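# Move the deep-well plate into the plate washer carrier

## Task

Pick up the deep-well plate from the shelved bench by the door and set it into the plate washer's carrier on the shelved bench by the window. It must lie flat on the carrier floor, within the corner stops, with its labelled short edge toward the carrier end marked A1. If the plate ever touches the floor, the task fails. Release the plate and back the robot away afterwards. The robot must not fall over or finish leaning. The placement counts only if the plate stays in place without the robot holding it.

## Robot and tools

Robot: a Rainbow Robotics RB-Y1. It has a two-wheel drive base with two rear casters. The base is 0.66 m long and 0.58 m wide, and its front edge sits 0.10 m ahead of the drive axle. On top is a torso whose lower leg folds at ankle, knee and hip. It has two 7-joint arms, each with a parallel gripper, and a pan/tilt head. The cameras are head_camera (896x504), left_wrist_camera and right_wrist_camera (both 644x364).

Frames: the base frame has its origin on the floor between the drive wheels, with x forward, y to the left and z up. The results give chest, left_hand and right_hand in this frame. A hand point lies midway between the finger pads; the fingers extend along the hand's -z axis and close along its x axis. Reported hand positions get less accurate as reach grows. The odometry frame is the base frame as it was at scene start. base_odometry only integrates wheel rotation, so wheel slip shows up as travel. Heading runs from -3.142 to 3.142, with left positive.

execute_actions(actions, cameras): actions is a list holding zero or one action. An empty list only returns state and images. cameras lists head_camera, left_wrist_camera, right_wrist_camera or all. Leaving it out or sending null returns every camera; [] returns none. An action may contain:
- base: exactly one relative move from where the base is now. translate_m is metres straight ahead (negative backs up), from -3 to 3. rotate_rad is an on-the-spot turn in radians, left positive, from -3.2 to 3.2. The base cannot move sideways.
- joints: absolute targets keyed by joint name, in radians, except the grippers, which are in metres.
- speeds: lowers top speeds for this action only. translate_m takes 0.05-0.4 m/s and rotate_rad takes 0.1-1.509 rad/s; the upper values are the defaults.
- min_time_s: 0.1-8 s, the shortest duration for each arm and head motion.
A base move that would need more than 8.667 s is rejected, and no action may run past 15 s. An unknown key or an out-of-range value rejects the whole call, and nothing moves. A joint you leave out may still be driving toward an older target.

Joint ranges (done tolerance ±0.02, grippers ±0.004):
- torso_squat_rad 0..1.2: larger lowers the level chest.
- torso_shift_rad -0.3..0.6: positive pushes the hips forward.
- torso_pitch_rad -0.2..1.4: positive leans forward.
- torso_yaw_rad -1.5..1.5: positive turns left.
- Shoulder pitch -2.356..2.356: 0 hangs down; negative raises the arm forward.
- left_shoulder_roll_rad 0..3.141 and right_shoulder_roll_rad -3.141..0: away from zero lifts the arm outward.
- Shoulder yaw -2.094..2.094, positive to the left on both arms.
- Elbow -2.617..0.01: negative bends.
- Forearm roll -3.141..3.141 and hand roll -2.705..2.705: positive is counter-clockwise seen from above with the arm hanging, on both arms.
- Wrist pitch -1.57..1.919: negative tips the hand forward.
- left_gripper_m and right_gripper_m 0..0.1: the gap between the pads.
- head_pan_rad -0.523..0.523: left positive.
- head_tilt_rad -0.35..1.57: positive looks down.
The torso must also satisfy squat+shift<=1.52, squat-shift+pitch<=1.57, shift+0.5pitch-0.4squat<=0.7 and shift+0.3pitch-0.5squat<=0.39. Otherwise the torso stops partway and reports off_target.

Top speeds: arm joints 1 rad/s (the three wrist joints 1.5), head 1.5, squat and pitch 0.3, shift 0.15, torso yaw 0.6, grippers 0.1 m/s.

wait(seconds 0-10): commands nothing new and returns the same things as an empty action. zoom_image(camera, region [x0,y0,x1,y1] in pixels from the top-left, at most 504x504): gives an enlarged view of that camera's most recent full image. read_manual(section "licences"): returns licence text only. finished_scene(scene = number of the current scene): closes the scene once the last command has been held, and reports success. It cannot be undone.

Reading results: the pictures line lists which camera each image came from. base_status and joint_status describe how each motion ended:
- done: it arrived. For the base this only means the wheels turned the full amount.
- off_target: it settled short and may still be pushing.
- limit_stop_at_<name>: a built-in limit halted it.
- contact_stop: it met firm resistance.
- time_out: it ran past 1.5x its expected time plus 1 s (2.5x for the torso), or past 14 s.
- stopped_with_arm: the torso halted because an arm contact-stopped.
- limit_stop_at_own_body: the guard halted it before it touched the robot's own body; retreat away from it.
After a contact_stop, time_out or stopped_with_arm, the whole group (torso, left arm or right arm) freezes and forgets its targets. "joint command not followed" plus a cause line means a self-collision check blocked that arm's targets; the gripper still acts, and the blocked joints show not_followed and may be retried later. on_its_own lists what you did not command; "held at" gives a held target, not the current position. If a call reports a stop, the later calls in the same reply are skipped. Motor temperatures are listed per arm in joint order. MOTOR HOT appears at 65 °C. At 80 °C an OVER-TEMPERATURE FAULT brakes the arm, halts everything, marks the keys it cut short limit_stop_at_motor_heat, and you must resend your targets. A torque fault (arm limits: shoulders 60.9, elbow 31.3, wrist joints 21.7 N m, load included) freezes the robot for 10 s.

Recovery: if something stopped while pressing, first back the arms off in their own action, then the torso. Exception: if both hands hold one object and the torso contact-stops at once with nothing in the way, resend every arm joint at its reported value, then the torso command.

Cautions: to grip, command an opening at least 0.005 m narrower than the object; off_target is then expected. Each arm is rated for 3 kg. Heavy loads far in front of the wheels can tip the robot, and nothing stops that. The base keeps driving into furniture, and a bent leg can reach past the front edge. A leg pushing on furniture can slide the robot backward unnoticed. Never let the arms strike or squeeze each other, including hands and fingers. The robot keeps holding its last command while you think. Loose objects can be knocked occasionally. Avoid drops, slams and hard shoves.

Each tool is called after "Emit:" as name(argument=value, ...), one argument or row to a line, values as JSON.

## Session

Emit:
execute_actions(
  actions=[],
)

Scene clock: 0.00 s.
Motor temperatures (°C, as the motors report them): left_arm=[28 29 29 28 32 29 37] | right_arm=[33 28 27 31 35 36 34]
base_odometry: x=+0.000 y=+0.000 heading=+0.000 (m, m, rad; odometry frame)
base_status: not commanded
joint_positions: torso_squat_rad=+0.350 torso_shift_rad=-0.001 torso_pitch_rad=-0.001 torso_yaw_rad=+0.000 left_shoulder_pitch_rad=+0.007 left_shoulder_roll_rad=+0.024 left_shoulder_yaw_rad=-0.034 left_elbow_rad=-0.231 left_forearm_roll_rad=+0.047 left_wrist_pitch_rad=-0.008 left_hand_roll_rad=+0.010 left_gripper_m=+0.100 right_shoulder_pitch_rad=+0.000 right_shoulder_roll_rad=-0.049 right_shoulder_yaw_rad=-0.001 right_elbow_rad=-0.271 right_forearm_roll_rad=-0.023 right_wrist_pitch_rad=-0.048 right_hand_roll_rad=-0.010 right_gripper_m=+0.099 head_pan_rad=+0.000 head_tilt_rad=+0.401
joint_status: not commanded
chest: x=-0.2290 y=-0.0010 z=+1.2474 quat_wxyz=(+1.000, +0.001, -0.001, +0.000) (m; base frame)
left_hand: x=-0.1191 y=+0.2348 z=+0.5710 quat_wxyz=(+0.993, +0.008, -0.117, +0.011) (m; base frame)
right_hand: x=-0.0859 y=-0.2570 z=+0.5783 quat_wxyz=(+0.987, -0.021, -0.160, -0.013) (m; base frame)
pictures: head_camera, left_wrist_camera, right_wrist_camera
Images, in order (width x height): head_camera 896x504, left_wrist_camera 644x364, right_wrist_camera 644x364.

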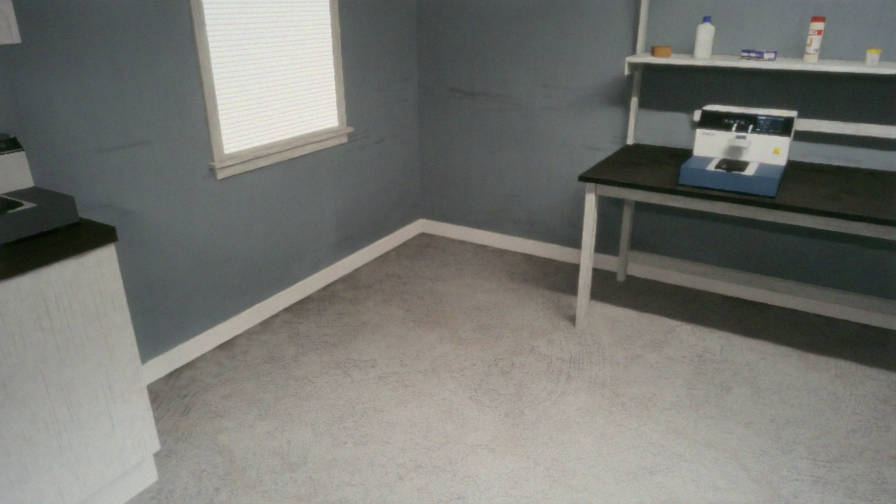

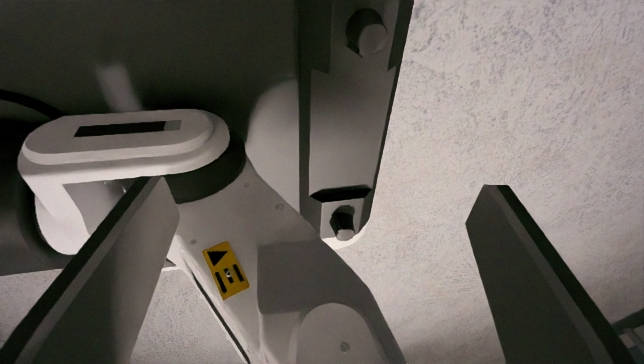

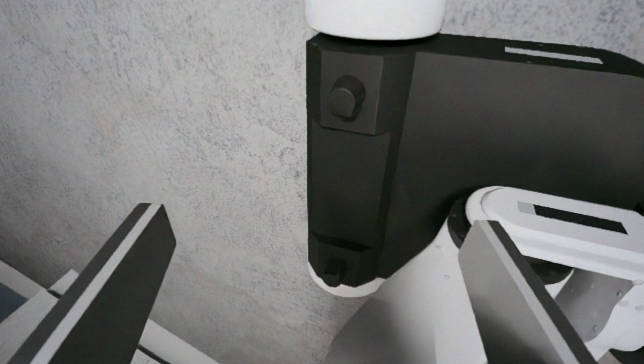

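Emit:
execute_actions(
  actions=[
    {"base":{"rotate_rad":-1.2},"joints":{"head_tilt_rad":0.3}},
  ],
  cameras=["head_camera"],
)

Emit:
execute_actions(
  actions=[
    {"base":{"rotate_rad":-1.2}},
  ],
  cameras=["head_camera"],
)

Scene clock: 4.63 s.
Motor temperatures (°C, as the motors report them): left_arm=[28 29 29 28 32 29 37] | right_arm=[33 28 27 31 35 36 34]
base_odometry: x=+0.000 y=+0.000 heading=-1.200 (m, m, rad; odometry frame)
base_status: done
joint_positions: torso_squat_rad=+0.350 torso_shift_rad=-0.001 torso_pitch_rad=-0.001 torso_yaw_rad=+0.000 left_shoulder_pitch_rad=+0.007 left_shoulder_roll_rad=+0.024 left_shoulder_yaw_rad=-0.034 left_elbow_rad=-0.231 left_forearm_roll_rad=+0.047 left_wrist_pitch_rad=-0.008 left_hand_roll_rad=+0.010 left_gripper_m=+0.100 right_shoulder_pitch_rad=+0.000 right_shoulder_roll_rad=-0.049 right_shoulder_yaw_rad=-0.001 right_elbow_rad=-0.271 right_forearm_roll_rad=-0.023 right_wrist_pitch_rad=-0.048 right_hand_roll_rad=-0.010 right_gripper_m=+0.099 head_pan_rad=+0.000 head_tilt_rad=+0.300
joint_status: all done
chest: x=-0.2290 y=-0.0010 z=+1.2474 quat_wxyz=(+1.000, +0.001, -0.001, +0.000) (m; base frame)
left_hand: x=-0.1191 y=+0.2348 z=+0.5710 quat_wxyz=(+0.993, +0.008, -0.117, +0.011) (m; base frame)
right_hand: x=-0.0860 y=-0.2570 z=+0.5783 quat_wxyz=(+0.987, -0.021, -0.160, -0.013) (m; base frame)
pictures: head_camera
Images, in order (width x height): head_camera 896x504.

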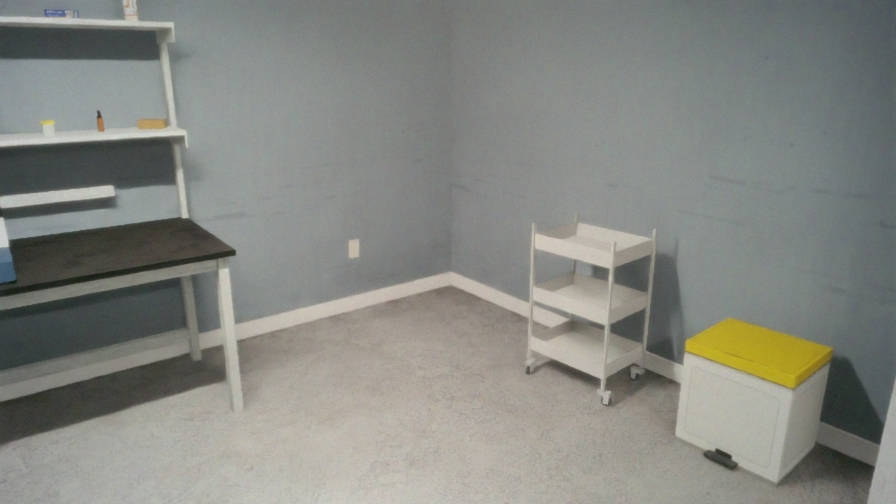

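Scene clock: 8.20 s.
Motor temperatures (°C, as the motors report them): left_arm=[28 29 29 28 32 29 37] | right_arm=[33 28 27 31 35 36 34]
base_odometry: x=+0.000 y=+0.000 heading=-2.399 (m, m, rad; odometry frame)
base_status: done
joint_positions: torso_squat_rad=+0.350 torso_shift_rad=-0.001 torso_pitch_rad=-0.001 torso_yaw_rad=+0.000 left_shoulder_pitch_rad=+0.007 left_shoulder_roll_rad=+0.024 left_shoulder_yaw_rad=-0.034 left_elbow_rad=-0.231 left_forearm_roll_rad=+0.047 left_wrist_pitch_rad=-0.008 left_hand_roll_rad=+0.010 left_gripper_m=+0.100 right_shoulder_pitch_rad=+0.000 right_shoulder_roll_rad=-0.049 right_shoulder_yaw_rad=-0.001 right_elbow_rad=-0.271 right_forearm_roll_rad=-0.023 right_wrist_pitch_rad=-0.048 right_hand_roll_rad=-0.010 right_gripper_m=+0.099 head_pan_rad=+0.000 head_tilt_rad=+0.300
joint_status: not commanded
chest: x=-0.2290 y=-0.0010 z=+1.2474 quat_wxyz=(+1.000, +0.001, -0.001, +0.000) (m; base frame)
left_hand: x=-0.1191 y=+0.2348 z=+0.5710 quat_wxyz=(+0.993, +0.008, -0.117, +0.011) (m; base frame)
right_hand: x=-0.0860 y=-0.2570 z=+0.5783 quat_wxyz=(+0.987, -0.021, -0.160, -0.013) (m; base frame)
pictures: head_camera
Images, in order (width x height): head_camera 896x504.

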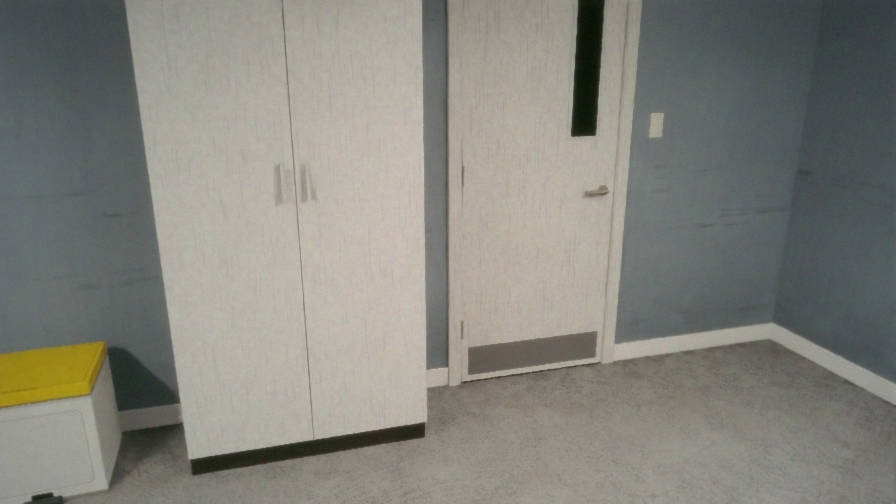

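Emit:
execute_actions(
  actions=[
    {"base":{"rotate_rad":-1.2}},
  ],
  cameras=["head_camera"],
)

Scene clock: 12.60 s.
Motor temperatures (°C, as the motors report them): left_arm=[28 29 29 28 32 29 37] | right_arm=[33 28 27 31 35 36 34]
base_odometry: x=+0.000 y=+0.000 heading=+2.685 (m, m, rad; odometry frame)
base_status: done
joint_positions: torso_squat_rad=+0.350 torso_shift_rad=-0.001 torso_pitch_rad=-0.001 torso_yaw_rad=+0.000 left_shoulder_pitch_rad=+0.007 left_shoulder_roll_rad=+0.024 left_shoulder_yaw_rad=-0.034 left_elbow_rad=-0.231 left_forearm_roll_rad=+0.047 left_wrist_pitch_rad=-0.008 left_hand_roll_rad=+0.010 left_gripper_m=+0.100 right_shoulder_pitch_rad=+0.000 right_shoulder_roll_rad=-0.049 right_shoulder_yaw_rad=-0.001 right_elbow_rad=-0.271 right_forearm_roll_rad=-0.023 right_wrist_pitch_rad=-0.048 right_hand_roll_rad=-0.010 right_gripper_m=+0.099 head_pan_rad=+0.000 head_tilt_rad=+0.300
joint_status: not commanded
chest: x=-0.2290 y=-0.0010 z=+1.2474 quat_wxyz=(+1.000, +0.001, -0.001, +0.000) (m; base frame)
left_hand: x=-0.1192 y=+0.2348 z=+0.5710 quat_wxyz=(+0.993, +0.008, -0.117, +0.011) (m; base frame)
right_hand: x=-0.0860 y=-0.2570 z=+0.5783 quat_wxyz=(+0.987, -0.021, -0.160, -0.013) (m; base frame)
pictures: head_camera
Images, in order (width x height): head_camera 896x504.

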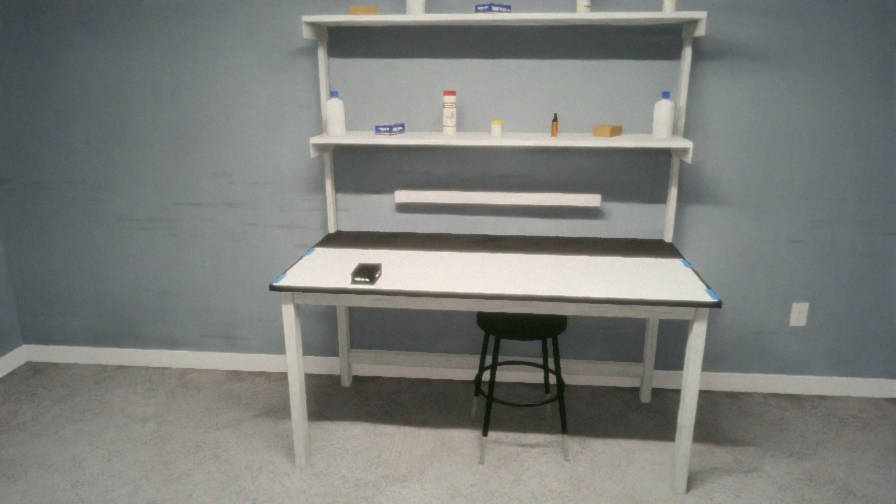

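Emit:
execute_actions(
  actions=[
    {"base":{"rotate_rad":0.07}},
  ],
  cameras=[],
)

Emit:
execute_actions(
  actions=[
    {"base":{"translate_m":1.3},"joints":{"head_tilt_rad":0.75}},
  ],
  cameras=[],
)

Emit:
execute_actions(
  actions=[
    {"base":{"rotate_rad":-0.17}},
  ],
  cameras=["head_camera"],
)

Scene clock: 17.77 s.
Motor temperatures (°C, as the motors report them): left_arm=[28 29 29 28 32 29 37] | right_arm=[33 28 27 31 35 36 34]
base_odometry: x=+0.000 y=+0.000 heading=+2.754 (m, m, rad; odometry frame)
base_status: done
joint_positions: torso_squat_rad=+0.350 torso_shift_rad=-0.001 torso_pitch_rad=-0.001 torso_yaw_rad=+0.000 left_shoulder_pitch_rad=+0.007 left_shoulder_roll_rad=+0.024 left_shoulder_yaw_rad=-0.034 left_elbow_rad=-0.231 left_forearm_roll_rad=+0.047 left_wrist_pitch_rad=-0.008 left_hand_roll_rad=+0.010 left_gripper_m=+0.100 right_shoulder_pitch_rad=+0.000 right_shoulder_roll_rad=-0.049 right_shoulder_yaw_rad=-0.001 right_elbow_rad=-0.271 right_forearm_roll_rad=-0.023 right_wrist_pitch_rad=-0.048 right_hand_roll_rad=-0.010 right_gripper_m=+0.099 head_pan_rad=+0.000 head_tilt_rad=+0.300
joint_status: not commanded
chest: x=-0.2290 y=-0.0010 z=+1.2474 quat_wxyz=(+1.000, +0.001, -0.001, +0.000) (m; base frame)
left_hand: x=-0.1191 y=+0.2348 z=+0.5710 quat_wxyz=(+0.993, +0.008, -0.117, +0.011) (m; base frame)
right_hand: x=-0.0860 y=-0.2570 z=+0.5783 quat_wxyz=(+0.987, -0.021, -0.160, -0.013) (m; base frame)
pictures: none
No camera images: the call's "cameras" was empty. Leave "cameras" out to get every camera's image.

Scene clock: 22.37 s.
Motor temperatures (°C, as the motors report them): left_arm=[28 29 29 28 32 29 37] | right_arm=[33 28 27 31 35 36 34]
base_odometry: x=-1.204 y=+0.492 heading=+2.753 (m, m, rad; odometry frame)
base_status: done
joint_positions: torso_squat_rad=+0.350 torso_shift_rad=-0.001 torso_pitch_rad=-0.001 torso_yaw_rad=+0.000 left_shoulder_pitch_rad=+0.007 left_shoulder_roll_rad=+0.024 left_shoulder_yaw_rad=-0.034 left_elbow_rad=-0.231 left_forearm_roll_rad=+0.047 left_wrist_pitch_rad=-0.008 left_hand_roll_rad=+0.010 left_gripper_m=+0.100 right_shoulder_pitch_rad=+0.000 right_shoulder_roll_rad=-0.049 right_shoulder_yaw_rad=-0.001 right_elbow_rad=-0.271 right_forearm_roll_rad=-0.023 right_wrist_pitch_rad=-0.048 right_hand_roll_rad=-0.010 right_gripper_m=+0.099 head_pan_rad=+0.000 head_tilt_rad=+0.750
joint_status: all done
chest: x=-0.2289 y=-0.0010 z=+1.2474 quat_wxyz=(+1.000, +0.001, -0.001, +0.000) (m; base frame)
left_hand: x=-0.1191 y=+0.2348 z=+0.5710 quat_wxyz=(+0.993, +0.008, -0.117, +0.011) (m; base frame)
right_hand: x=-0.0859 y=-0.2570 z=+0.5783 quat_wxyz=(+0.987, -0.021, -0.160, -0.013) (m; base frame)
pictures: none
No camera images: the call's "cameras" was empty. Leave "cameras" out to get every camera's image.

Scene clock: 24.10 s.
Motor temperatures (°C, as the motors report them): left_arm=[28 29 29 28 32 29 37] | right_arm=[33 28 27 31 35 36 34]
base_odometry: x=-1.204 y=+0.492 heading=+2.583 (m, m, rad; odometry frame)
base_status: done
joint_positions: torso_squat_rad=+0.350 torso_shift_rad=-0.001 torso_pitch_rad=-0.001 torso_yaw_rad=+0.000 left_shoulder_pitch_rad=+0.007 left_shoulder_roll_rad=+0.024 left_shoulder_yaw_rad=-0.034 left_elbow_rad=-0.231 left_forearm_roll_rad=+0.047 left_wrist_pitch_rad=-0.008 left_hand_roll_rad=+0.010 left_gripper_m=+0.100 right_shoulder_pitch_rad=+0.000 right_shoulder_roll_rad=-0.049 right_shoulder_yaw_rad=-0.001 right_elbow_rad=-0.271 right_forearm_roll_rad=-0.023 right_wrist_pitch_rad=-0.048 right_hand_roll_rad=-0.010 right_gripper_m=+0.099 head_pan_rad=+0.000 head_tilt_rad=+0.750
joint_status: not commanded
chest: x=-0.2289 y=-0.0010 z=+1.2474 quat_wxyz=(+1.000, +0.001, -0.001, +0.000) (m; base frame)
left_hand: x=-0.1191 y=+0.2348 z=+0.5710 quat_wxyz=(+0.993, +0.008, -0.117, +0.011) (m; base frame)
right_hand: x=-0.0859 y=-0.2570 z=+0.5783 quat_wxyz=(+0.987, -0.021, -0.160, -0.013) (m; base frame)
pictures: head_camera
Images, in order (width x height): head_camera 896x504.

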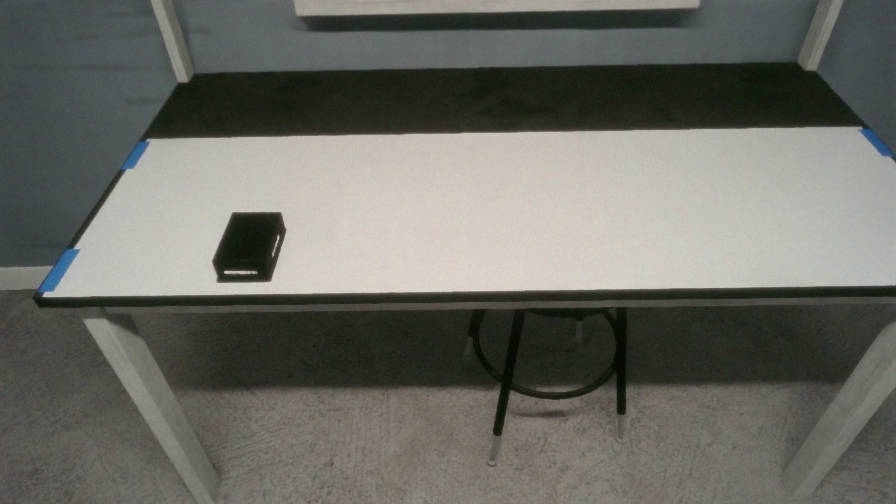

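Emit:
execute_actions(
  actions=[
    {"joints":{"torso_shift_rad":0.3,"torso_squat_rad":0.2,"left_shoulder_pitch_rad":0,"left_shoulder_roll_rad":0.0,"left_shoulder_yaw_rad":0.34,"left_elbow_rad":-1.9,"left_forearm_roll_rad":0,"left_wrist_pitch_rad":1.9,"left_hand_roll_rad":1.23,"head_tilt_rad":1.0,"head_pan_rad":0.3}},
  ],
  cameras=[],
)

Emit:
execute_actions(
  actions=[
    {"base":{"translate_m":0.38}},
  ],
  cameras=["head_camera","left_wrist_camera"],
)

Scene clock: 35.87 s.
Motor temperatures (°C, as the motors report them): left_arm=[28 29 29 28 32 29 37] | right_arm=[33 28 27 31 35 36 34]
base_odometry: x=-1.204 y=+0.492 heading=+2.584 (m, m, rad; odometry frame)
base_status: not commanded
joint_positions: torso_squat_rad=+0.200 torso_shift_rad=+0.300 torso_pitch_rad=-0.001 torso_yaw_rad=+0.000 left_shoulder_pitch_rad=+0.000 left_shoulder_roll_rad=+0.000 left_shoulder_yaw_rad=+0.340 left_elbow_rad=-1.900 left_forearm_roll_rad=+0.000 left_wrist_pitch_rad=+1.900 left_hand_roll_rad=+1.230 left_gripper_m=+0.100 right_shoulder_pitch_rad=+0.000 right_shoulder_roll_rad=-0.049 right_shoulder_yaw_rad=-0.001 right_elbow_rad=-0.271 right_forearm_roll_rad=-0.023 right_wrist_pitch_rad=-0.048 right_hand_roll_rad=-0.010 right_gripper_m=+0.099 head_pan_rad=+0.300 head_tilt_rad=+1.000
joint_status: all done
chest: x=-0.0256 y=-0.0010 z=+1.2453 quat_wxyz=(+1.000, +0.001, -0.001, +0.000) (m; base frame)
left_hand: x=+0.2420 y=+0.3141 z=+0.8731 quat_wxyz=(+0.708, +0.000, -0.001, +0.707) (m; base frame)
right_hand: x=+0.1173 y=-0.2570 z=+0.5762 quat_wxyz=(+0.987, -0.021, -0.160, -0.013) (m; base frame)
pictures: none
No camera images: the call's "cameras" was empty. Leave "cameras" out to get every camera's image.

Scene clock: 38.27 s.
Motor temperatures (°C, as the motors report them): left_arm=[28 29 29 28 32 29 37] | right_arm=[33 28 27 31 35 36 34]
base_odometry: x=-1.526 y=+0.694 heading=+2.584 (m, m, rad; odometry frame)
base_status: done
joint_positions: torso_squat_rad=+0.200 torso_shift_rad=+0.300 torso_pitch_rad=-0.001 torso_yaw_rad=+0.000 left_shoulder_pitch_rad=+0.000 left_shoulder_roll_rad=+0.000 left_shoulder_yaw_rad=+0.340 left_elbow_rad=-1.900 left_forearm_roll_rad=+0.000 left_wrist_pitch_rad=+1.900 left_hand_roll_rad=+1.230 left_gripper_m=+0.100 right_shoulder_pitch_rad=+0.000 right_shoulder_roll_rad=-0.049 right_shoulder_yaw_rad=-0.001 right_elbow_rad=-0.271 right_forearm_roll_rad=-0.023 right_wrist_pitch_rad=-0.048 right_hand_roll_rad=-0.010 right_gripper_m=+0.099 head_pan_rad=+0.300 head_tilt_rad=+1.000
joint_status: not commanded
chest: x=-0.0257 y=-0.0010 z=+1.2453 quat_wxyz=(+1.000, +0.001, -0.001, +0.000) (m; base frame)
left_hand: x=+0.2420 y=+0.3141 z=+0.8731 quat_wxyz=(+0.708, +0.000, -0.001, +0.707) (m; base frame)
right_hand: x=+0.1174 y=-0.2570 z=+0.5762 quat_wxyz=(+0.987, -0.021, -0.160, -0.013) (m; base frame)
pictures: head_camera, left_wrist_camera
Images, in order (width x height): head_camera 896x504, left_wrist_camera 644x364.

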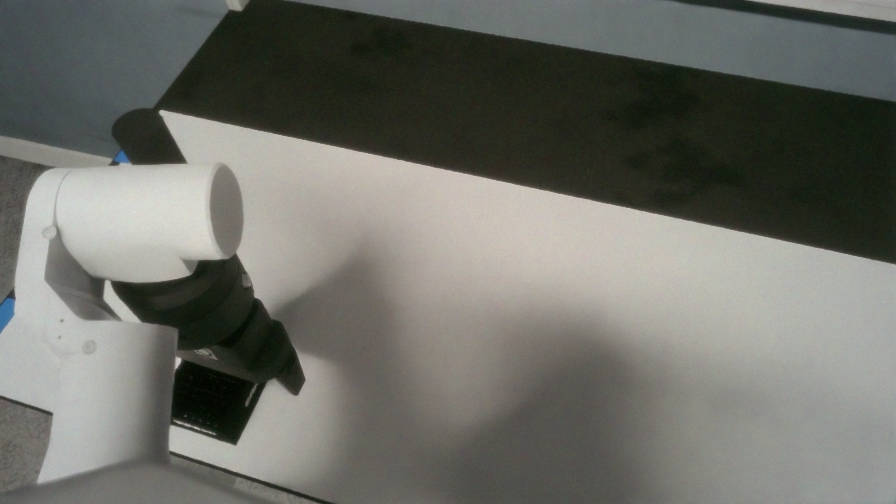

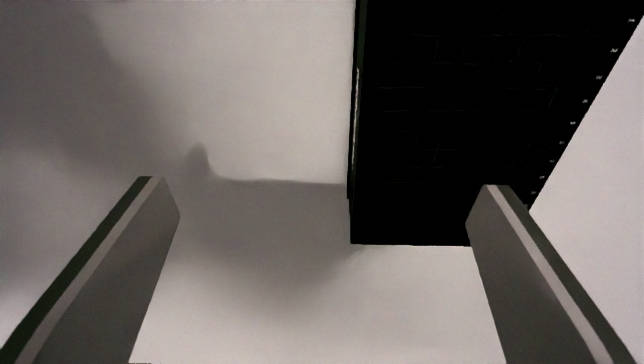

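Emit:
execute_actions(
  actions=[
    {"base":{"translate_m":0.02},"joints":{"left_shoulder_yaw_rad":0.56,"left_hand_roll_rad":1.01}},
  ],
  cameras=["head_camera","left_wrist_camera"],
)

Scene clock: 44.27 s.
Motor temperatures (°C, as the motors report them): left_arm=[28 29 29 29 32 29 37] | right_arm=[33 28 27 31 35 36 34]
base_odometry: x=-1.543 y=+0.704 heading=+2.584 (m, m, rad; odometry frame)
base_status: done
joint_positions: torso_squat_rad=+0.200 torso_shift_rad=+0.300 torso_pitch_rad=-0.001 torso_yaw_rad=+0.000 left_shoulder_pitch_rad=+0.000 left_shoulder_roll_rad=+0.000 left_shoulder_yaw_rad=+0.560 left_elbow_rad=-1.900 left_forearm_roll_rad=+0.000 left_wrist_pitch_rad=+1.900 left_hand_roll_rad=+1.010 left_gripper_m=+0.100 right_shoulder_pitch_rad=+0.000 right_shoulder_roll_rad=-0.049 right_shoulder_yaw_rad=-0.001 right_elbow_rad=-0.271 right_forearm_roll_rad=-0.023 right_wrist_pitch_rad=-0.048 right_hand_roll_rad=-0.010 right_gripper_m=+0.099 head_pan_rad=+0.300 head_tilt_rad=+1.000
joint_status: all done
chest: x=-0.0256 y=-0.0010 z=+1.2453 quat_wxyz=(+1.000, +0.001, -0.001, +0.000) (m; base frame)
left_hand: x=+0.2150 y=+0.3700 z=+0.8731 quat_wxyz=(+0.708, +0.000, -0.001, +0.707) (m; base frame)
right_hand: x=+0.1174 y=-0.2570 z=+0.5762 quat_wxyz=(+0.987, -0.021, -0.160, -0.013) (m; base frame)
pictures: head_camera, left_wrist_camera
Images, in order (width x height): head_camera 896x504, left_wrist_camera 644x364.

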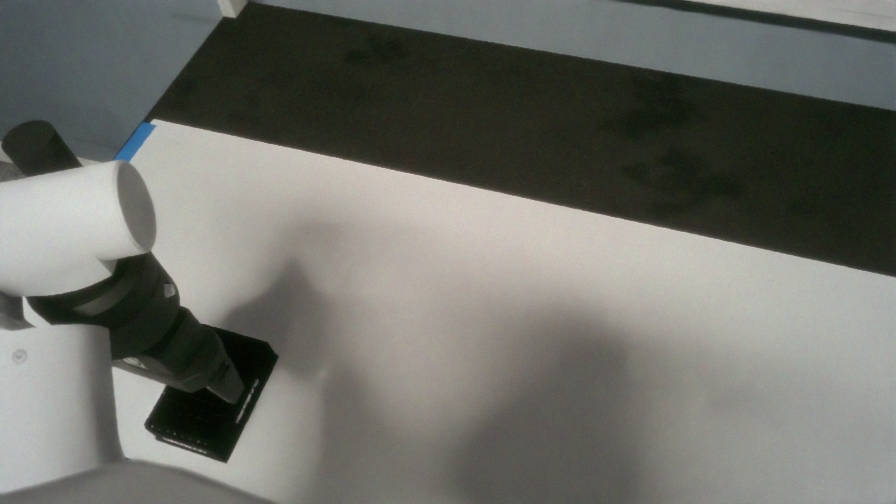

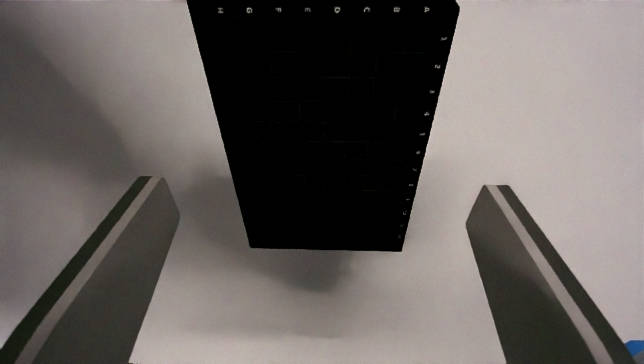

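Emit:
execute_actions(
  actions=[
    {"joints":{"left_elbow_rad":-1.6,"left_wrist_pitch_rad":1.6},"min_time_s":1},
  ],
  cameras=["head_camera","left_wrist_camera"],
)

Scene clock: 48.50 s.
Motor temperatures (°C, as the motors report them): left_arm=[28 29 29 29 32 30 37] | right_arm=[33 28 27 31 35 36 34]
base_odometry: x=-1.543 y=+0.704 heading=+2.584 (m, m, rad; odometry frame)
base_status: not commanded
joint_positions: torso_squat_rad=+0.200 torso_shift_rad=+0.299 torso_pitch_rad=-0.003 torso_yaw_rad=+0.000 left_shoulder_pitch_rad=-0.001 left_shoulder_roll_rad=+0.000 left_shoulder_yaw_rad=+0.560 left_elbow_rad=-1.602 left_forearm_roll_rad=+0.000 left_wrist_pitch_rad=+1.601 left_hand_roll_rad=+1.010 left_gripper_m=+0.099 right_shoulder_pitch_rad=+0.000 right_shoulder_roll_rad=-0.049 right_shoulder_yaw_rad=-0.001 right_elbow_rad=-0.271 right_forearm_roll_rad=-0.023 right_wrist_pitch_rad=-0.048 right_hand_roll_rad=-0.010 right_gripper_m=+0.099 head_pan_rad=+0.300 head_tilt_rad=+1.000
joint_status: all done
chest: x=-0.0266 y=-0.0017 z=+1.2455 quat_wxyz=(+1.000, +0.001, -0.001, +0.000) (m; base frame)
left_hand: x=+0.2190 y=+0.3728 z=+0.7980 quat_wxyz=(+0.707, +0.000, -0.003, +0.707) (m; base frame)
right_hand: x=+0.1174 y=-0.2569 z=+0.5762 quat_wxyz=(+0.987, -0.021, -0.161, -0.013) (m; base frame)
pictures: head_camera, left_wrist_camera
Images, in order (width x height): head_camera 896x504, left_wrist_camera 644x364.

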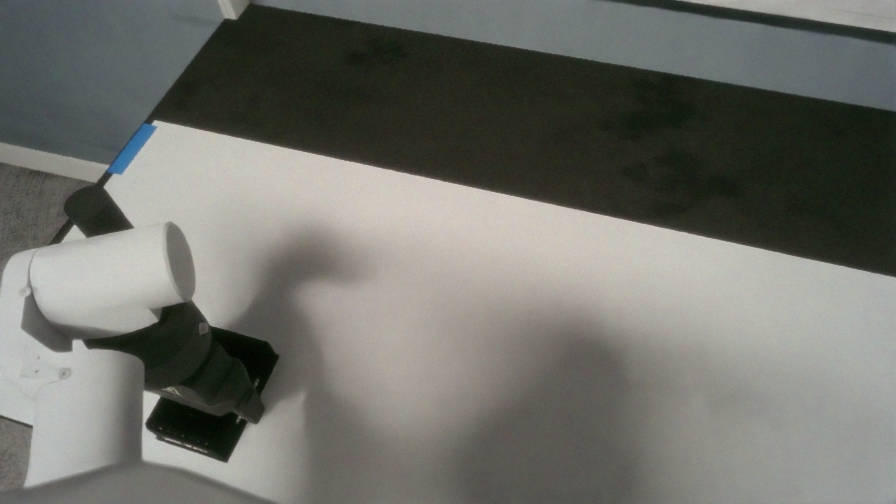

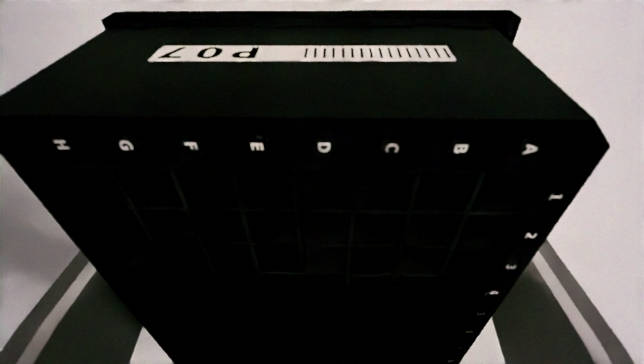

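Emit:
execute_actions(
  actions=[
    {"joints":{"left_elbow_rad":-1.66,"left_wrist_pitch_rad":1.66}},
  ],
  cameras=[],
)

Emit:
execute_actions(
  actions=[
    {"base":{"translate_m":0.012}},
  ],
  cameras=[],
)

Emit:
execute_actions(
  actions=[
    {"joints":{"left_gripper_m":0.07}},
  ],
  cameras=[],
)

Emit:
execute_actions(
  actions=[
    {"joints":{"left_elbow_rad":-1.9,"left_wrist_pitch_rad":1.9,"torso_squat_rad":0.0},"min_time_s":1},
  ],
  cameras=["head_camera","left_wrist_camera"],
)

Scene clock: 51.83 s.
Motor temperatures (°C, as the motors report them): left_arm=[28 29 29 29 32 30 37] | right_arm=[33 28 27 31 35 36 34]
base_odometry: x=-1.543 y=+0.704 heading=+2.584 (m, m, rad; odometry frame)
base_status: not commanded
joint_positions: torso_squat_rad=+0.200 torso_shift_rad=+0.300 torso_pitch_rad=-0.001 torso_yaw_rad=+0.000 left_shoulder_pitch_rad=+0.000 left_shoulder_roll_rad=+0.000 left_shoulder_yaw_rad=+0.560 left_elbow_rad=-1.660 left_forearm_roll_rad=+0.000 left_wrist_pitch_rad=+1.660 left_hand_roll_rad=+1.010 left_gripper_m=+0.100 right_shoulder_pitch_rad=+0.000 right_shoulder_roll_rad=-0.049 right_shoulder_yaw_rad=-0.001 right_elbow_rad=-0.271 right_forearm_roll_rad=-0.023 right_wrist_pitch_rad=-0.048 right_hand_roll_rad=-0.010 right_gripper_m=+0.099 head_pan_rad=+0.300 head_tilt_rad=+1.000
joint_status: all done
chest: x=-0.0257 y=-0.0010 z=+1.2453 quat_wxyz=(+1.000, +0.001, -0.001, +0.000) (m; base frame)
left_hand: x=+0.2198 y=+0.3731 z=+0.8118 quat_wxyz=(+0.708, +0.000, -0.001, +0.707) (m; base frame)
right_hand: x=+0.1174 y=-0.2570 z=+0.5762 quat_wxyz=(+0.987, -0.021, -0.160, -0.013) (m; base frame)
pictures: none
No camera images: the call's "cameras" was empty. Leave "cameras" out to get every camera's image.

Scene clock: 52.60 s.
Motor temperatures (°C, as the motors report them): left_arm=[28 29 29 29 32 30 37] | right_arm=[33 28 27 31 35 36 34]
base_odometry: x=-1.553 y=+0.711 heading=+2.584 (m, m, rad; odometry frame)
base_status: done
joint_positions: torso_squat_rad=+0.200 torso_shift_rad=+0.300 torso_pitch_rad=-0.001 torso_yaw_rad=+0.000 left_shoulder_pitch_rad=+0.000 left_shoulder_roll_rad=+0.000 left_shoulder_yaw_rad=+0.560 left_elbow_rad=-1.660 left_forearm_roll_rad=+0.000 left_wrist_pitch_rad=+1.660 left_hand_roll_rad=+1.010 left_gripper_m=+0.100 right_shoulder_pitch_rad=+0.000 right_shoulder_roll_rad=-0.049 right_shoulder_yaw_rad=-0.001 right_elbow_rad=-0.271 right_forearm_roll_rad=-0.023 right_wrist_pitch_rad=-0.048 right_hand_roll_rad=-0.010 right_gripper_m=+0.099 head_pan_rad=+0.300 head_tilt_rad=+1.000
joint_status: not commanded
chest: x=-0.0257 y=-0.0010 z=+1.2453 quat_wxyz=(+1.000, +0.001, -0.001, +0.000) (m; base frame)
left_hand: x=+0.2197 y=+0.3731 z=+0.8117 quat_wxyz=(+0.708, +0.000, -0.001, +0.707) (m; base frame)
right_hand: x=+0.1174 y=-0.2570 z=+0.5762 quat_wxyz=(+0.987, -0.021, -0.160, -0.013) (m; base frame)
pictures: none
No camera images: the call's "cameras" was empty. Leave "cameras" out to get every camera's image.

Scene clock: 53.37 s.
Motor temperatures (°C, as the motors report them): left_arm=[28 29 29 29 32 30 37] | right_arm=[33 28 27 31 35 36 34]
base_odometry: x=-1.553 y=+0.711 heading=+2.584 (m, m, rad; odometry frame)
base_status: not commanded
joint_positions: torso_squat_rad=+0.200 torso_shift_rad=+0.300 torso_pitch_rad=-0.001 torso_yaw_rad=+0.000 left_shoulder_pitch_rad=+0.000 left_shoulder_roll_rad=+0.000 left_shoulder_yaw_rad=+0.560 left_elbow_rad=-1.660 left_forearm_roll_rad=+0.000 left_wrist_pitch_rad=+1.660 left_hand_roll_rad=+1.010 left_gripper_m=+0.083 right_shoulder_pitch_rad=+0.000 right_shoulder_roll_rad=-0.049 right_shoulder_yaw_rad=-0.001 right_elbow_rad=-0.271 right_forearm_roll_rad=-0.023 right_wrist_pitch_rad=-0.048 right_hand_roll_rad=-0.010 right_gripper_m=+0.099 head_pan_rad=+0.300 head_tilt_rad=+1.000
joint_status: left_gripper_m off_target (ended at +0.083, target +0.070)
chest: x=-0.0257 y=-0.0010 z=+1.2453 quat_wxyz=(+1.000, +0.001, -0.001, +0.000) (m; base frame)
left_hand: x=+0.2197 y=+0.3731 z=+0.8118 quat_wxyz=(+0.708, +0.000, -0.001, +0.707) (m; base frame)
right_hand: x=+0.1174 y=-0.2570 z=+0.5762 quat_wxyz=(+0.987, -0.021, -0.160, -0.013) (m; base frame)
pictures: none
No camera images: the call's "cameras" was empty. Leave "cameras" out to get every camera's image.

Scene clock: 54.80 s.
Motor temperatures (°C, as the motors report them): left_arm=[28 29 29 29 32 30 37] | right_arm=[33 28 27 31 35 36 34]
base_odometry: x=-1.553 y=+0.711 heading=+2.584 (m, m, rad; odometry frame)
base_status: not commanded
joint_positions: torso_squat_rad=+0.000 torso_shift_rad=+0.300 torso_pitch_rad=-0.001 torso_yaw_rad=+0.000 left_shoulder_pitch_rad=+0.000 left_shoulder_roll_rad=+0.000 left_shoulder_yaw_rad=+0.560 left_elbow_rad=-1.900 left_forearm_roll_rad=+0.000 left_wrist_pitch_rad=+1.900 left_hand_roll_rad=+1.010 left_gripper_m=+0.083 right_shoulder_pitch_rad=+0.000 right_shoulder_roll_rad=-0.049 right_shoulder_yaw_rad=-0.001 right_elbow_rad=-0.271 right_forearm_roll_rad=-0.023 right_wrist_pitch_rad=-0.048 right_hand_roll_rad=-0.010 right_gripper_m=+0.099 head_pan_rad=+0.300 head_tilt_rad=+1.000
joint_status: all done
chest: x=-0.0215 y=-0.0010 z=+1.2587 quat_wxyz=(+1.000, +0.001, -0.001, +0.000) (m; base frame)
left_hand: x=+0.2191 y=+0.3701 z=+0.8865 quat_wxyz=(+0.708, +0.000, -0.001, +0.707) (m; base frame)
right_hand: x=+0.1215 y=-0.2570 z=+0.5895 quat_wxyz=(+0.987, -0.021, -0.160, -0.013) (m; base frame)
pictures: head_camera, left_wrist_camera
Images, in order (width x height): head_camera 896x504, left_wrist_camera 644x364.

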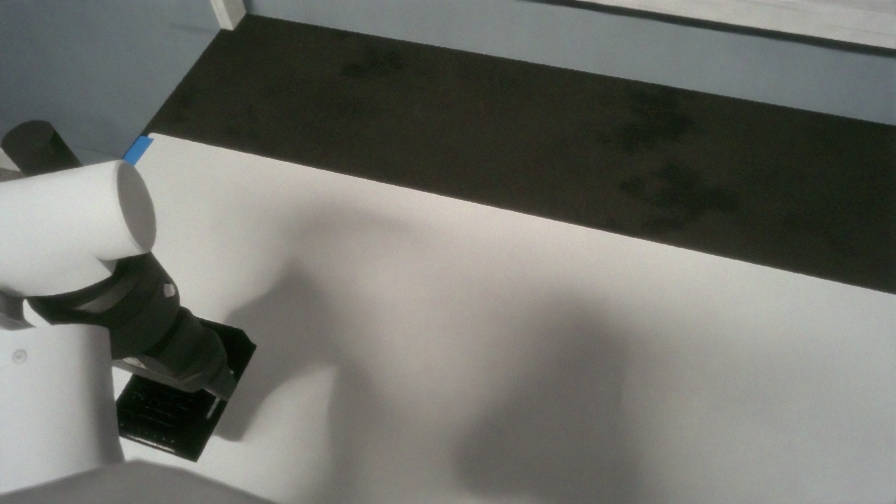

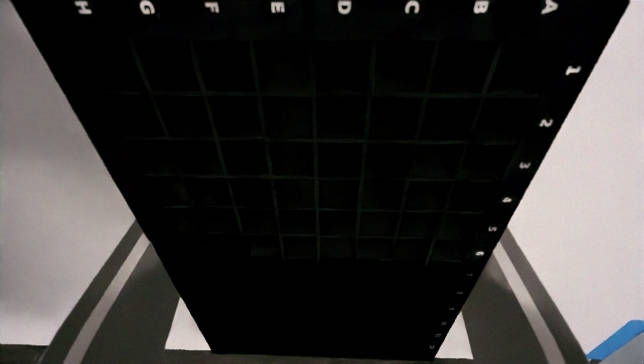

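Emit:
execute_actions(
  actions=[
    {"base":{"translate_m":-0.5},"joints":{"head_pan_rad":0,"head_tilt_rad":0.6}},
  ],
  cameras=[],
)

Emit:
execute_actions(
  actions=[
    {"base":{"rotate_rad":-3.074}},
  ],
  cameras=[],
)

Emit:
execute_actions(
  actions=[
    {"base":{"translate_m":2.8}},
  ],
  cameras=[],
)

Emit:
execute_actions(
  actions=[
    {"base":{"rotate_rad":-0.06}},
  ],
  cameras=["head_camera"],
)

Scene clock: 60.43 s.
Motor temperatures (°C, as the motors report them): left_arm=[28 29 29 29 32 30 37] | right_arm=[33 28 27 31 35 36 34]
base_odometry: x=-1.129 y=+0.446 heading=+2.583 (m, m, rad; odometry frame)
base_status: done
joint_positions: torso_squat_rad=+0.000 torso_shift_rad=+0.300 torso_pitch_rad=-0.001 torso_yaw_rad=+0.000 left_shoulder_pitch_rad=+0.000 left_shoulder_roll_rad=+0.000 left_shoulder_yaw_rad=+0.560 left_elbow_rad=-1.900 left_forearm_roll_rad=+0.000 left_wrist_pitch_rad=+1.900 left_hand_roll_rad=+1.010 left_gripper_m=+0.083 right_shoulder_pitch_rad=+0.000 right_shoulder_roll_rad=-0.049 right_shoulder_yaw_rad=-0.001 right_elbow_rad=-0.271 right_forearm_roll_rad=-0.023 right_wrist_pitch_rad=-0.048 right_hand_roll_rad=-0.010 right_gripper_m=+0.099 head_pan_rad=+0.000 head_tilt_rad=+0.600
joint_status: all done
chest: x=-0.0216 y=-0.0010 z=+1.2587 quat_wxyz=(+1.000, +0.001, -0.001, +0.000) (m; base frame)
left_hand: x=+0.2190 y=+0.3701 z=+0.8865 quat_wxyz=(+0.707, +0.000, -0.001, +0.707) (m; base frame)
right_hand: x=+0.1214 y=-0.2570 z=+0.5895 quat_wxyz=(+0.987, -0.021, -0.160, -0.013) (m; base frame)
pictures: none
No camera images: the call's "cameras" was empty. Leave "cameras" out to get every camera's image.

Scene clock: 65.73 s.
Motor temperatures (°C, as the motors report them): left_arm=[28 29 29 29 32 30 37] | right_arm=[33 28 27 31 35 36 34]
base_odometry: x=-1.129 y=+0.446 heading=-0.491 (m, m, rad; odometry frame)
base_status: done
joint_positions: torso_squat_rad=+0.000 torso_shift_rad=+0.300 torso_pitch_rad=-0.001 torso_yaw_rad=+0.000 left_shoulder_pitch_rad=+0.000 left_shoulder_roll_rad=+0.000 left_shoulder_yaw_rad=+0.560 left_elbow_rad=-1.900 left_forearm_roll_rad=+0.000 left_wrist_pitch_rad=+1.900 left_hand_roll_rad=+1.010 left_gripper_m=+0.083 right_shoulder_pitch_rad=+0.000 right_shoulder_roll_rad=-0.049 right_shoulder_yaw_rad=-0.001 right_elbow_rad=-0.271 right_forearm_roll_rad=-0.023 right_wrist_pitch_rad=-0.048 right_hand_roll_rad=-0.010 right_gripper_m=+0.099 head_pan_rad=+0.000 head_tilt_rad=+0.600
joint_status: not commanded
chest: x=-0.0216 y=-0.0010 z=+1.2587 quat_wxyz=(+1.000, +0.001, -0.001, +0.000) (m; base frame)
left_hand: x=+0.2190 y=+0.3701 z=+0.8865 quat_wxyz=(+0.707, +0.000, -0.001, +0.707) (m; base frame)
right_hand: x=+0.1214 y=-0.2570 z=+0.5895 quat_wxyz=(+0.987, -0.021, -0.160, -0.013) (m; base frame)
pictures: none
No camera images: the call's "cameras" was empty. Leave "cameras" out to get every camera's image.

Scene clock: 74.17 s.
Motor temperatures (°C, as the motors report them): left_arm=[28 29 29 29 32 30 37] | right_arm=[33 28 27 31 35 36 34]
base_odometry: x=+1.341 y=-0.874 heading=-0.491 (m, m, rad; odometry frame)
base_status: done
joint_positions: torso_squat_rad=+0.000 torso_shift_rad=+0.300 torso_pitch_rad=-0.001 torso_yaw_rad=+0.000 left_shoulder_pitch_rad=+0.000 left_shoulder_roll_rad=+0.000 left_shoulder_yaw_rad=+0.560 left_elbow_rad=-1.900 left_forearm_roll_rad=+0.000 left_wrist_pitch_rad=+1.900 left_hand_roll_rad=+1.010 left_gripper_m=+0.083 right_shoulder_pitch_rad=+0.000 right_shoulder_roll_rad=-0.049 right_shoulder_yaw_rad=-0.001 right_elbow_rad=-0.271 right_forearm_roll_rad=-0.023 right_wrist_pitch_rad=-0.048 right_hand_roll_rad=-0.010 right_gripper_m=+0.099 head_pan_rad=+0.000 head_tilt_rad=+0.600
joint_status: not commanded
chest: x=-0.0215 y=-0.0010 z=+1.2587 quat_wxyz=(+1.000, +0.001, -0.001, +0.000) (m; base frame)
left_hand: x=+0.2190 y=+0.3701 z=+0.8865 quat_wxyz=(+0.707, +0.000, -0.001, +0.707) (m; base frame)
right_hand: x=+0.1215 y=-0.2570 z=+0.5896 quat_wxyz=(+0.987, -0.021, -0.160, -0.013) (m; base frame)
pictures: none
No camera images: the call's "cameras" was empty. Leave "cameras" out to get every camera's image.

Scene clock: 75.23 s.
Motor temperatures (°C, as the motors report them): left_arm=[28 29 29 29 32 30 37] | right_arm=[33 28 27 31 35 36 34]
base_odometry: x=+1.341 y=-0.874 heading=-0.550 (m, m, rad; odometry frame)
base_status: done
joint_positions: torso_squat_rad=+0.000 torso_shift_rad=+0.300 torso_pitch_rad=-0.001 torso_yaw_rad=+0.000 left_shoulder_pitch_rad=+0.000 left_shoulder_roll_rad=+0.000 left_shoulder_yaw_rad=+0.560 left_elbow_rad=-1.900 left_forearm_roll_rad=+0.000 left_wrist_pitch_rad=+1.900 left_hand_roll_rad=+1.010 left_gripper_m=+0.083 right_shoulder_pitch_rad=+0.000 right_shoulder_roll_rad=-0.049 right_shoulder_yaw_rad=-0.001 right_elbow_rad=-0.271 right_forearm_roll_rad=-0.023 right_wrist_pitch_rad=-0.048 right_hand_roll_rad=-0.010 right_gripper_m=+0.099 head_pan_rad=+0.000 head_tilt_rad=+0.600
joint_status: not commanded
chest: x=-0.0215 y=-0.0010 z=+1.2587 quat_wxyz=(+1.000, +0.001, -0.001, +0.000) (m; base frame)
left_hand: x=+0.2190 y=+0.3701 z=+0.8865 quat_wxyz=(+0.707, +0.000, -0.001, +0.707) (m; base frame)
right_hand: x=+0.1215 y=-0.2570 z=+0.5896 quat_wxyz=(+0.987, -0.021, -0.160, -0.013) (m; base frame)
pictures: head_camera
Images, in order (width x height): head_camera 896x504.

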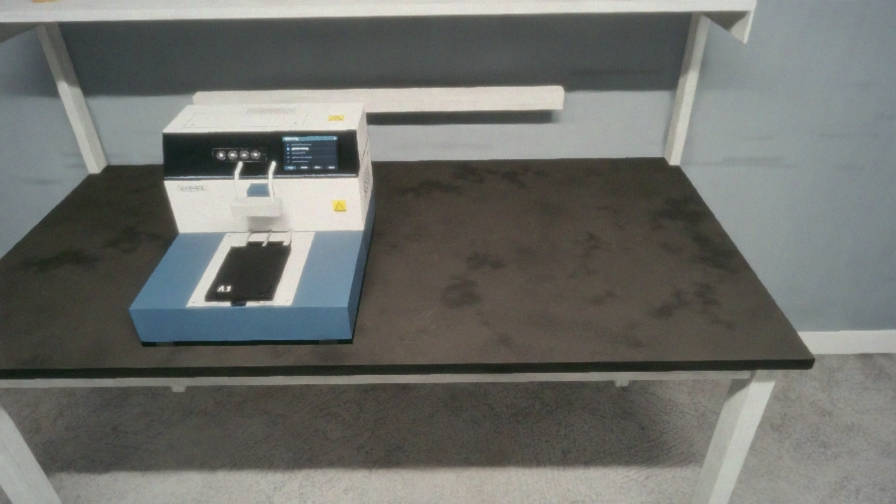

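Emit:
zoom_image(
  camera="head_camera",
  region=[120, 180, 400, 360],
)

Region (120, 180, 400, 360) of head_camera's 896x504 image, scaled by 1.800, with more detail than that image has; it fills the top 324 rows of this view, and the rest is white.

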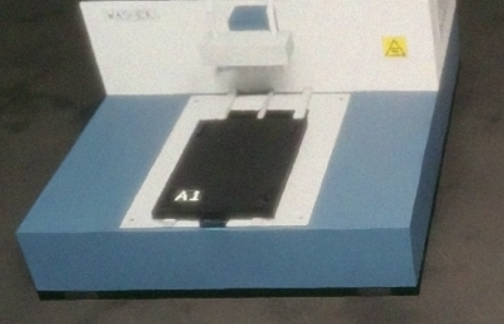

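Emit:
execute_actions(
  actions=[
    {"base":{"rotate_rad":0.02},"joints":{"left_shoulder_pitch_rad":-0.6355,"left_shoulder_roll_rad":0.323,"left_shoulder_yaw_rad":0.524,"left_elbow_rad":-1.2,"left_hand_roll_rad":1.171,"head_tilt_rad":0.85,"head_pan_rad":0.3},"min_time_s":1.5},
  ],
  cameras=[],
)

Emit:
execute_actions(
  actions=[
    {"base":{"translate_m":0.5}},
  ],
  cameras=["head_camera","left_wrist_camera"],
)

Scene clock: 86.83 s.
Motor temperatures (°C, as the motors report them): left_arm=[28 29 29 29 32 30 37] | right_arm=[33 28 27 31 35 36 34]
base_odometry: x=+1.341 y=-0.874 heading=-0.530 (m, m, rad; odometry frame)
base_status: done
joint_positions: torso_squat_rad=+0.000 torso_shift_rad=+0.300 torso_pitch_rad=-0.001 torso_yaw_rad=+0.000 left_shoulder_pitch_rad=-0.635 left_shoulder_roll_rad=+0.323 left_shoulder_yaw_rad=+0.524 left_elbow_rad=-1.200 left_forearm_roll_rad=+0.000 left_wrist_pitch_rad=+1.900 left_hand_roll_rad=+1.171 left_gripper_m=+0.083 right_shoulder_pitch_rad=+0.000 right_shoulder_roll_rad=-0.049 right_shoulder_yaw_rad=-0.001 right_elbow_rad=-0.271 right_forearm_roll_rad=-0.023 right_wrist_pitch_rad=-0.048 right_hand_roll_rad=-0.010 right_gripper_m=+0.099 head_pan_rad=+0.300 head_tilt_rad=+0.850
joint_status: all done
chest: x=-0.0215 y=-0.0010 z=+1.2587 quat_wxyz=(+1.000, +0.001, -0.001, +0.000) (m; base frame)
left_hand: x=+0.3968 y=+0.3959 z=+0.9714 quat_wxyz=(+0.707, +0.000, -0.001, +0.707) (m; base frame)
right_hand: x=+0.1215 y=-0.2570 z=+0.5896 quat_wxyz=(+0.987, -0.021, -0.160, -0.013) (m; base frame)
pictures: none
No camera images: the call's "cameras" was empty. Leave "cameras" out to get every camera's image.

Scene clock: 89.43 s.
Motor temperatures (°C, as the motors report them): left_arm=[28 29 29 29 32 30 37] | right_arm=[33 28 27 31 35 36 34]
base_odometry: x=+1.772 y=-1.126 heading=-0.530 (m, m, rad; odometry frame)
base_status: done
joint_positions: torso_squat_rad=+0.000 torso_shift_rad=+0.300 torso_pitch_rad=-0.001 torso_yaw_rad=+0.000 left_shoulder_pitch_rad=-0.635 left_shoulder_roll_rad=+0.323 left_shoulder_yaw_rad=+0.524 left_elbow_rad=-1.200 left_forearm_roll_rad=+0.000 left_wrist_pitch_rad=+1.900 left_hand_roll_rad=+1.171 left_gripper_m=+0.083 right_shoulder_pitch_rad=+0.000 right_shoulder_roll_rad=-0.049 right_shoulder_yaw_rad=-0.001 right_elbow_rad=-0.271 right_forearm_roll_rad=-0.023 right_wrist_pitch_rad=-0.048 right_hand_roll_rad=-0.010 right_gripper_m=+0.099 head_pan_rad=+0.300 head_tilt_rad=+0.850
joint_status: not commanded
chest: x=-0.0215 y=-0.0010 z=+1.2587 quat_wxyz=(+1.000, +0.001, -0.001, +0.000) (m; base frame)
left_hand: x=+0.3968 y=+0.3959 z=+0.9714 quat_wxyz=(+0.707, +0.000, -0.001, +0.707) (m; base frame)
right_hand: x=+0.1215 y=-0.2570 z=+0.5895 quat_wxyz=(+0.987, -0.021, -0.160, -0.013) (m; base frame)
pictures: head_camera, left_wrist_camera
Images, in order (width x height): head_camera 896x504, left_wrist_camera 644x364.

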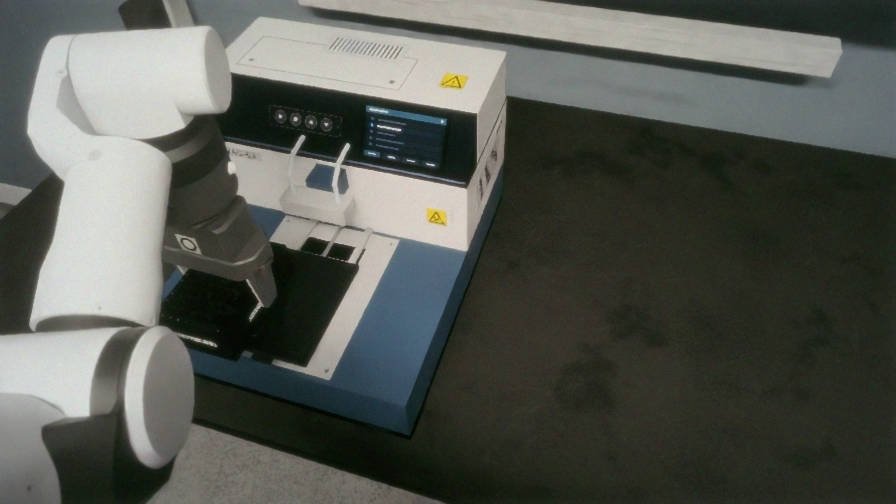

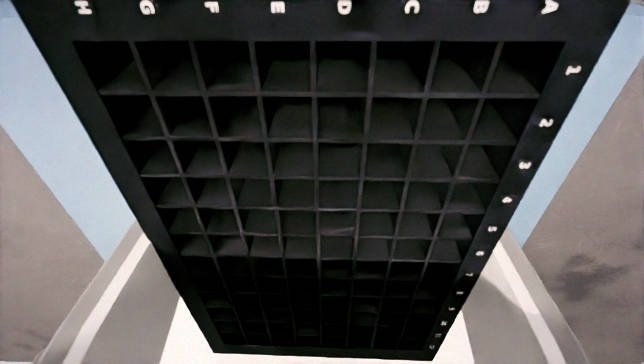

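Emit:
execute_actions(
  actions=[
    {"base":{"translate_m":0.04},"joints":{"torso_yaw_rad":-0.04,"left_hand_roll_rad":1.211,"left_elbow_rad":-1.05,"left_wrist_pitch_rad":1.75},"min_time_s":1},
  ],
  cameras=["head_camera","left_wrist_camera"],
)

Emit:
zoom_image(
  camera="head_camera",
  region=[120, 180, 460, 440],
)

Scene clock: 93.90 s.
Motor temperatures (°C, as the motors report them): left_arm=[28 29 29 29 32 30 37] | right_arm=[33 28 27 31 35 36 34]
base_odometry: x=+1.807 y=-1.147 heading=-0.531 (m, m, rad; odometry frame)
base_status: done
joint_positions: torso_squat_rad=+0.000 torso_shift_rad=+0.300 torso_pitch_rad=-0.001 torso_yaw_rad=-0.040 left_shoulder_pitch_rad=-0.635 left_shoulder_roll_rad=+0.323 left_shoulder_yaw_rad=+0.524 left_elbow_rad=-1.050 left_forearm_roll_rad=+0.000 left_wrist_pitch_rad=+1.750 left_hand_roll_rad=+1.211 left_gripper_m=+0.083 right_shoulder_pitch_rad=+0.000 right_shoulder_roll_rad=-0.049 right_shoulder_yaw_rad=-0.001 right_elbow_rad=-0.271 right_forearm_roll_rad=-0.023 right_wrist_pitch_rad=-0.048 right_hand_roll_rad=-0.010 right_gripper_m=+0.099 head_pan_rad=+0.300 head_tilt_rad=+0.850
joint_status: all done
chest: x=-0.0215 y=-0.0010 z=+1.2587 quat_wxyz=(+1.000, +0.001, -0.001, -0.020) (m; base frame)
left_hand: x=+0.4172 y=+0.3809 z=+0.9332 quat_wxyz=(+0.707, +0.000, -0.001, +0.707) (m; base frame)
right_hand: x=+0.1112 y=-0.2625 z=+0.5895 quat_wxyz=(+0.986, -0.025, -0.160, -0.033) (m; base frame)
pictures: head_camera, left_wrist_camera
Images, in order (width x height): head_camera 896x504, left_wrist_camera 644x364.

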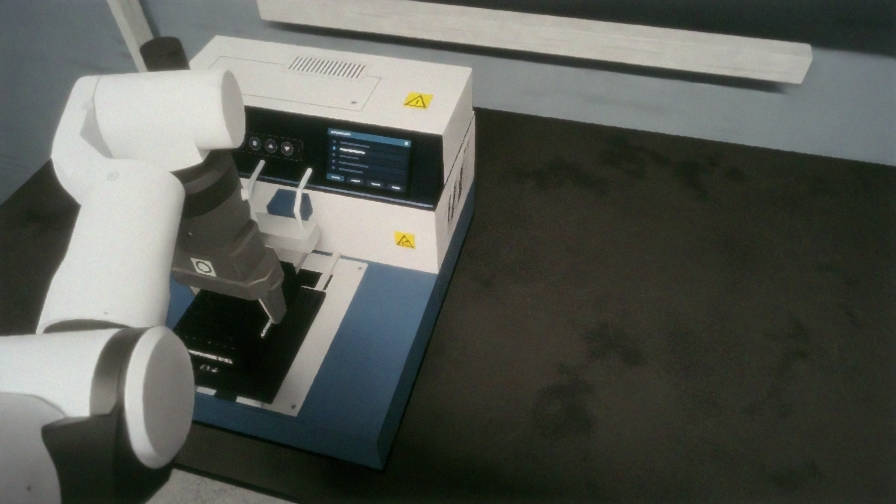

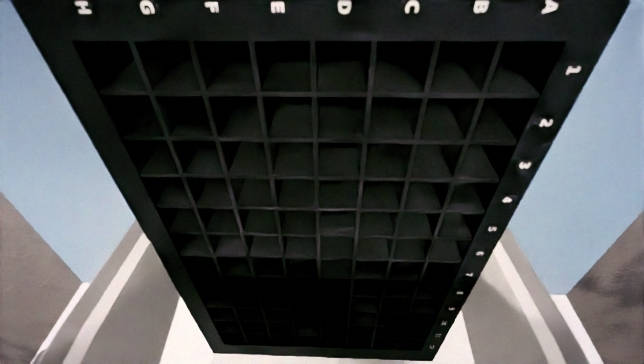

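Region (120, 180, 460, 440) of head_camera's 896x504 image, scaled by 1.482, with more detail than that image has; it fills the top 385 rows of this view, and the rest is white.

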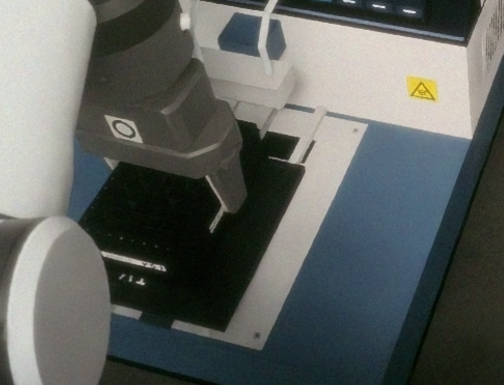

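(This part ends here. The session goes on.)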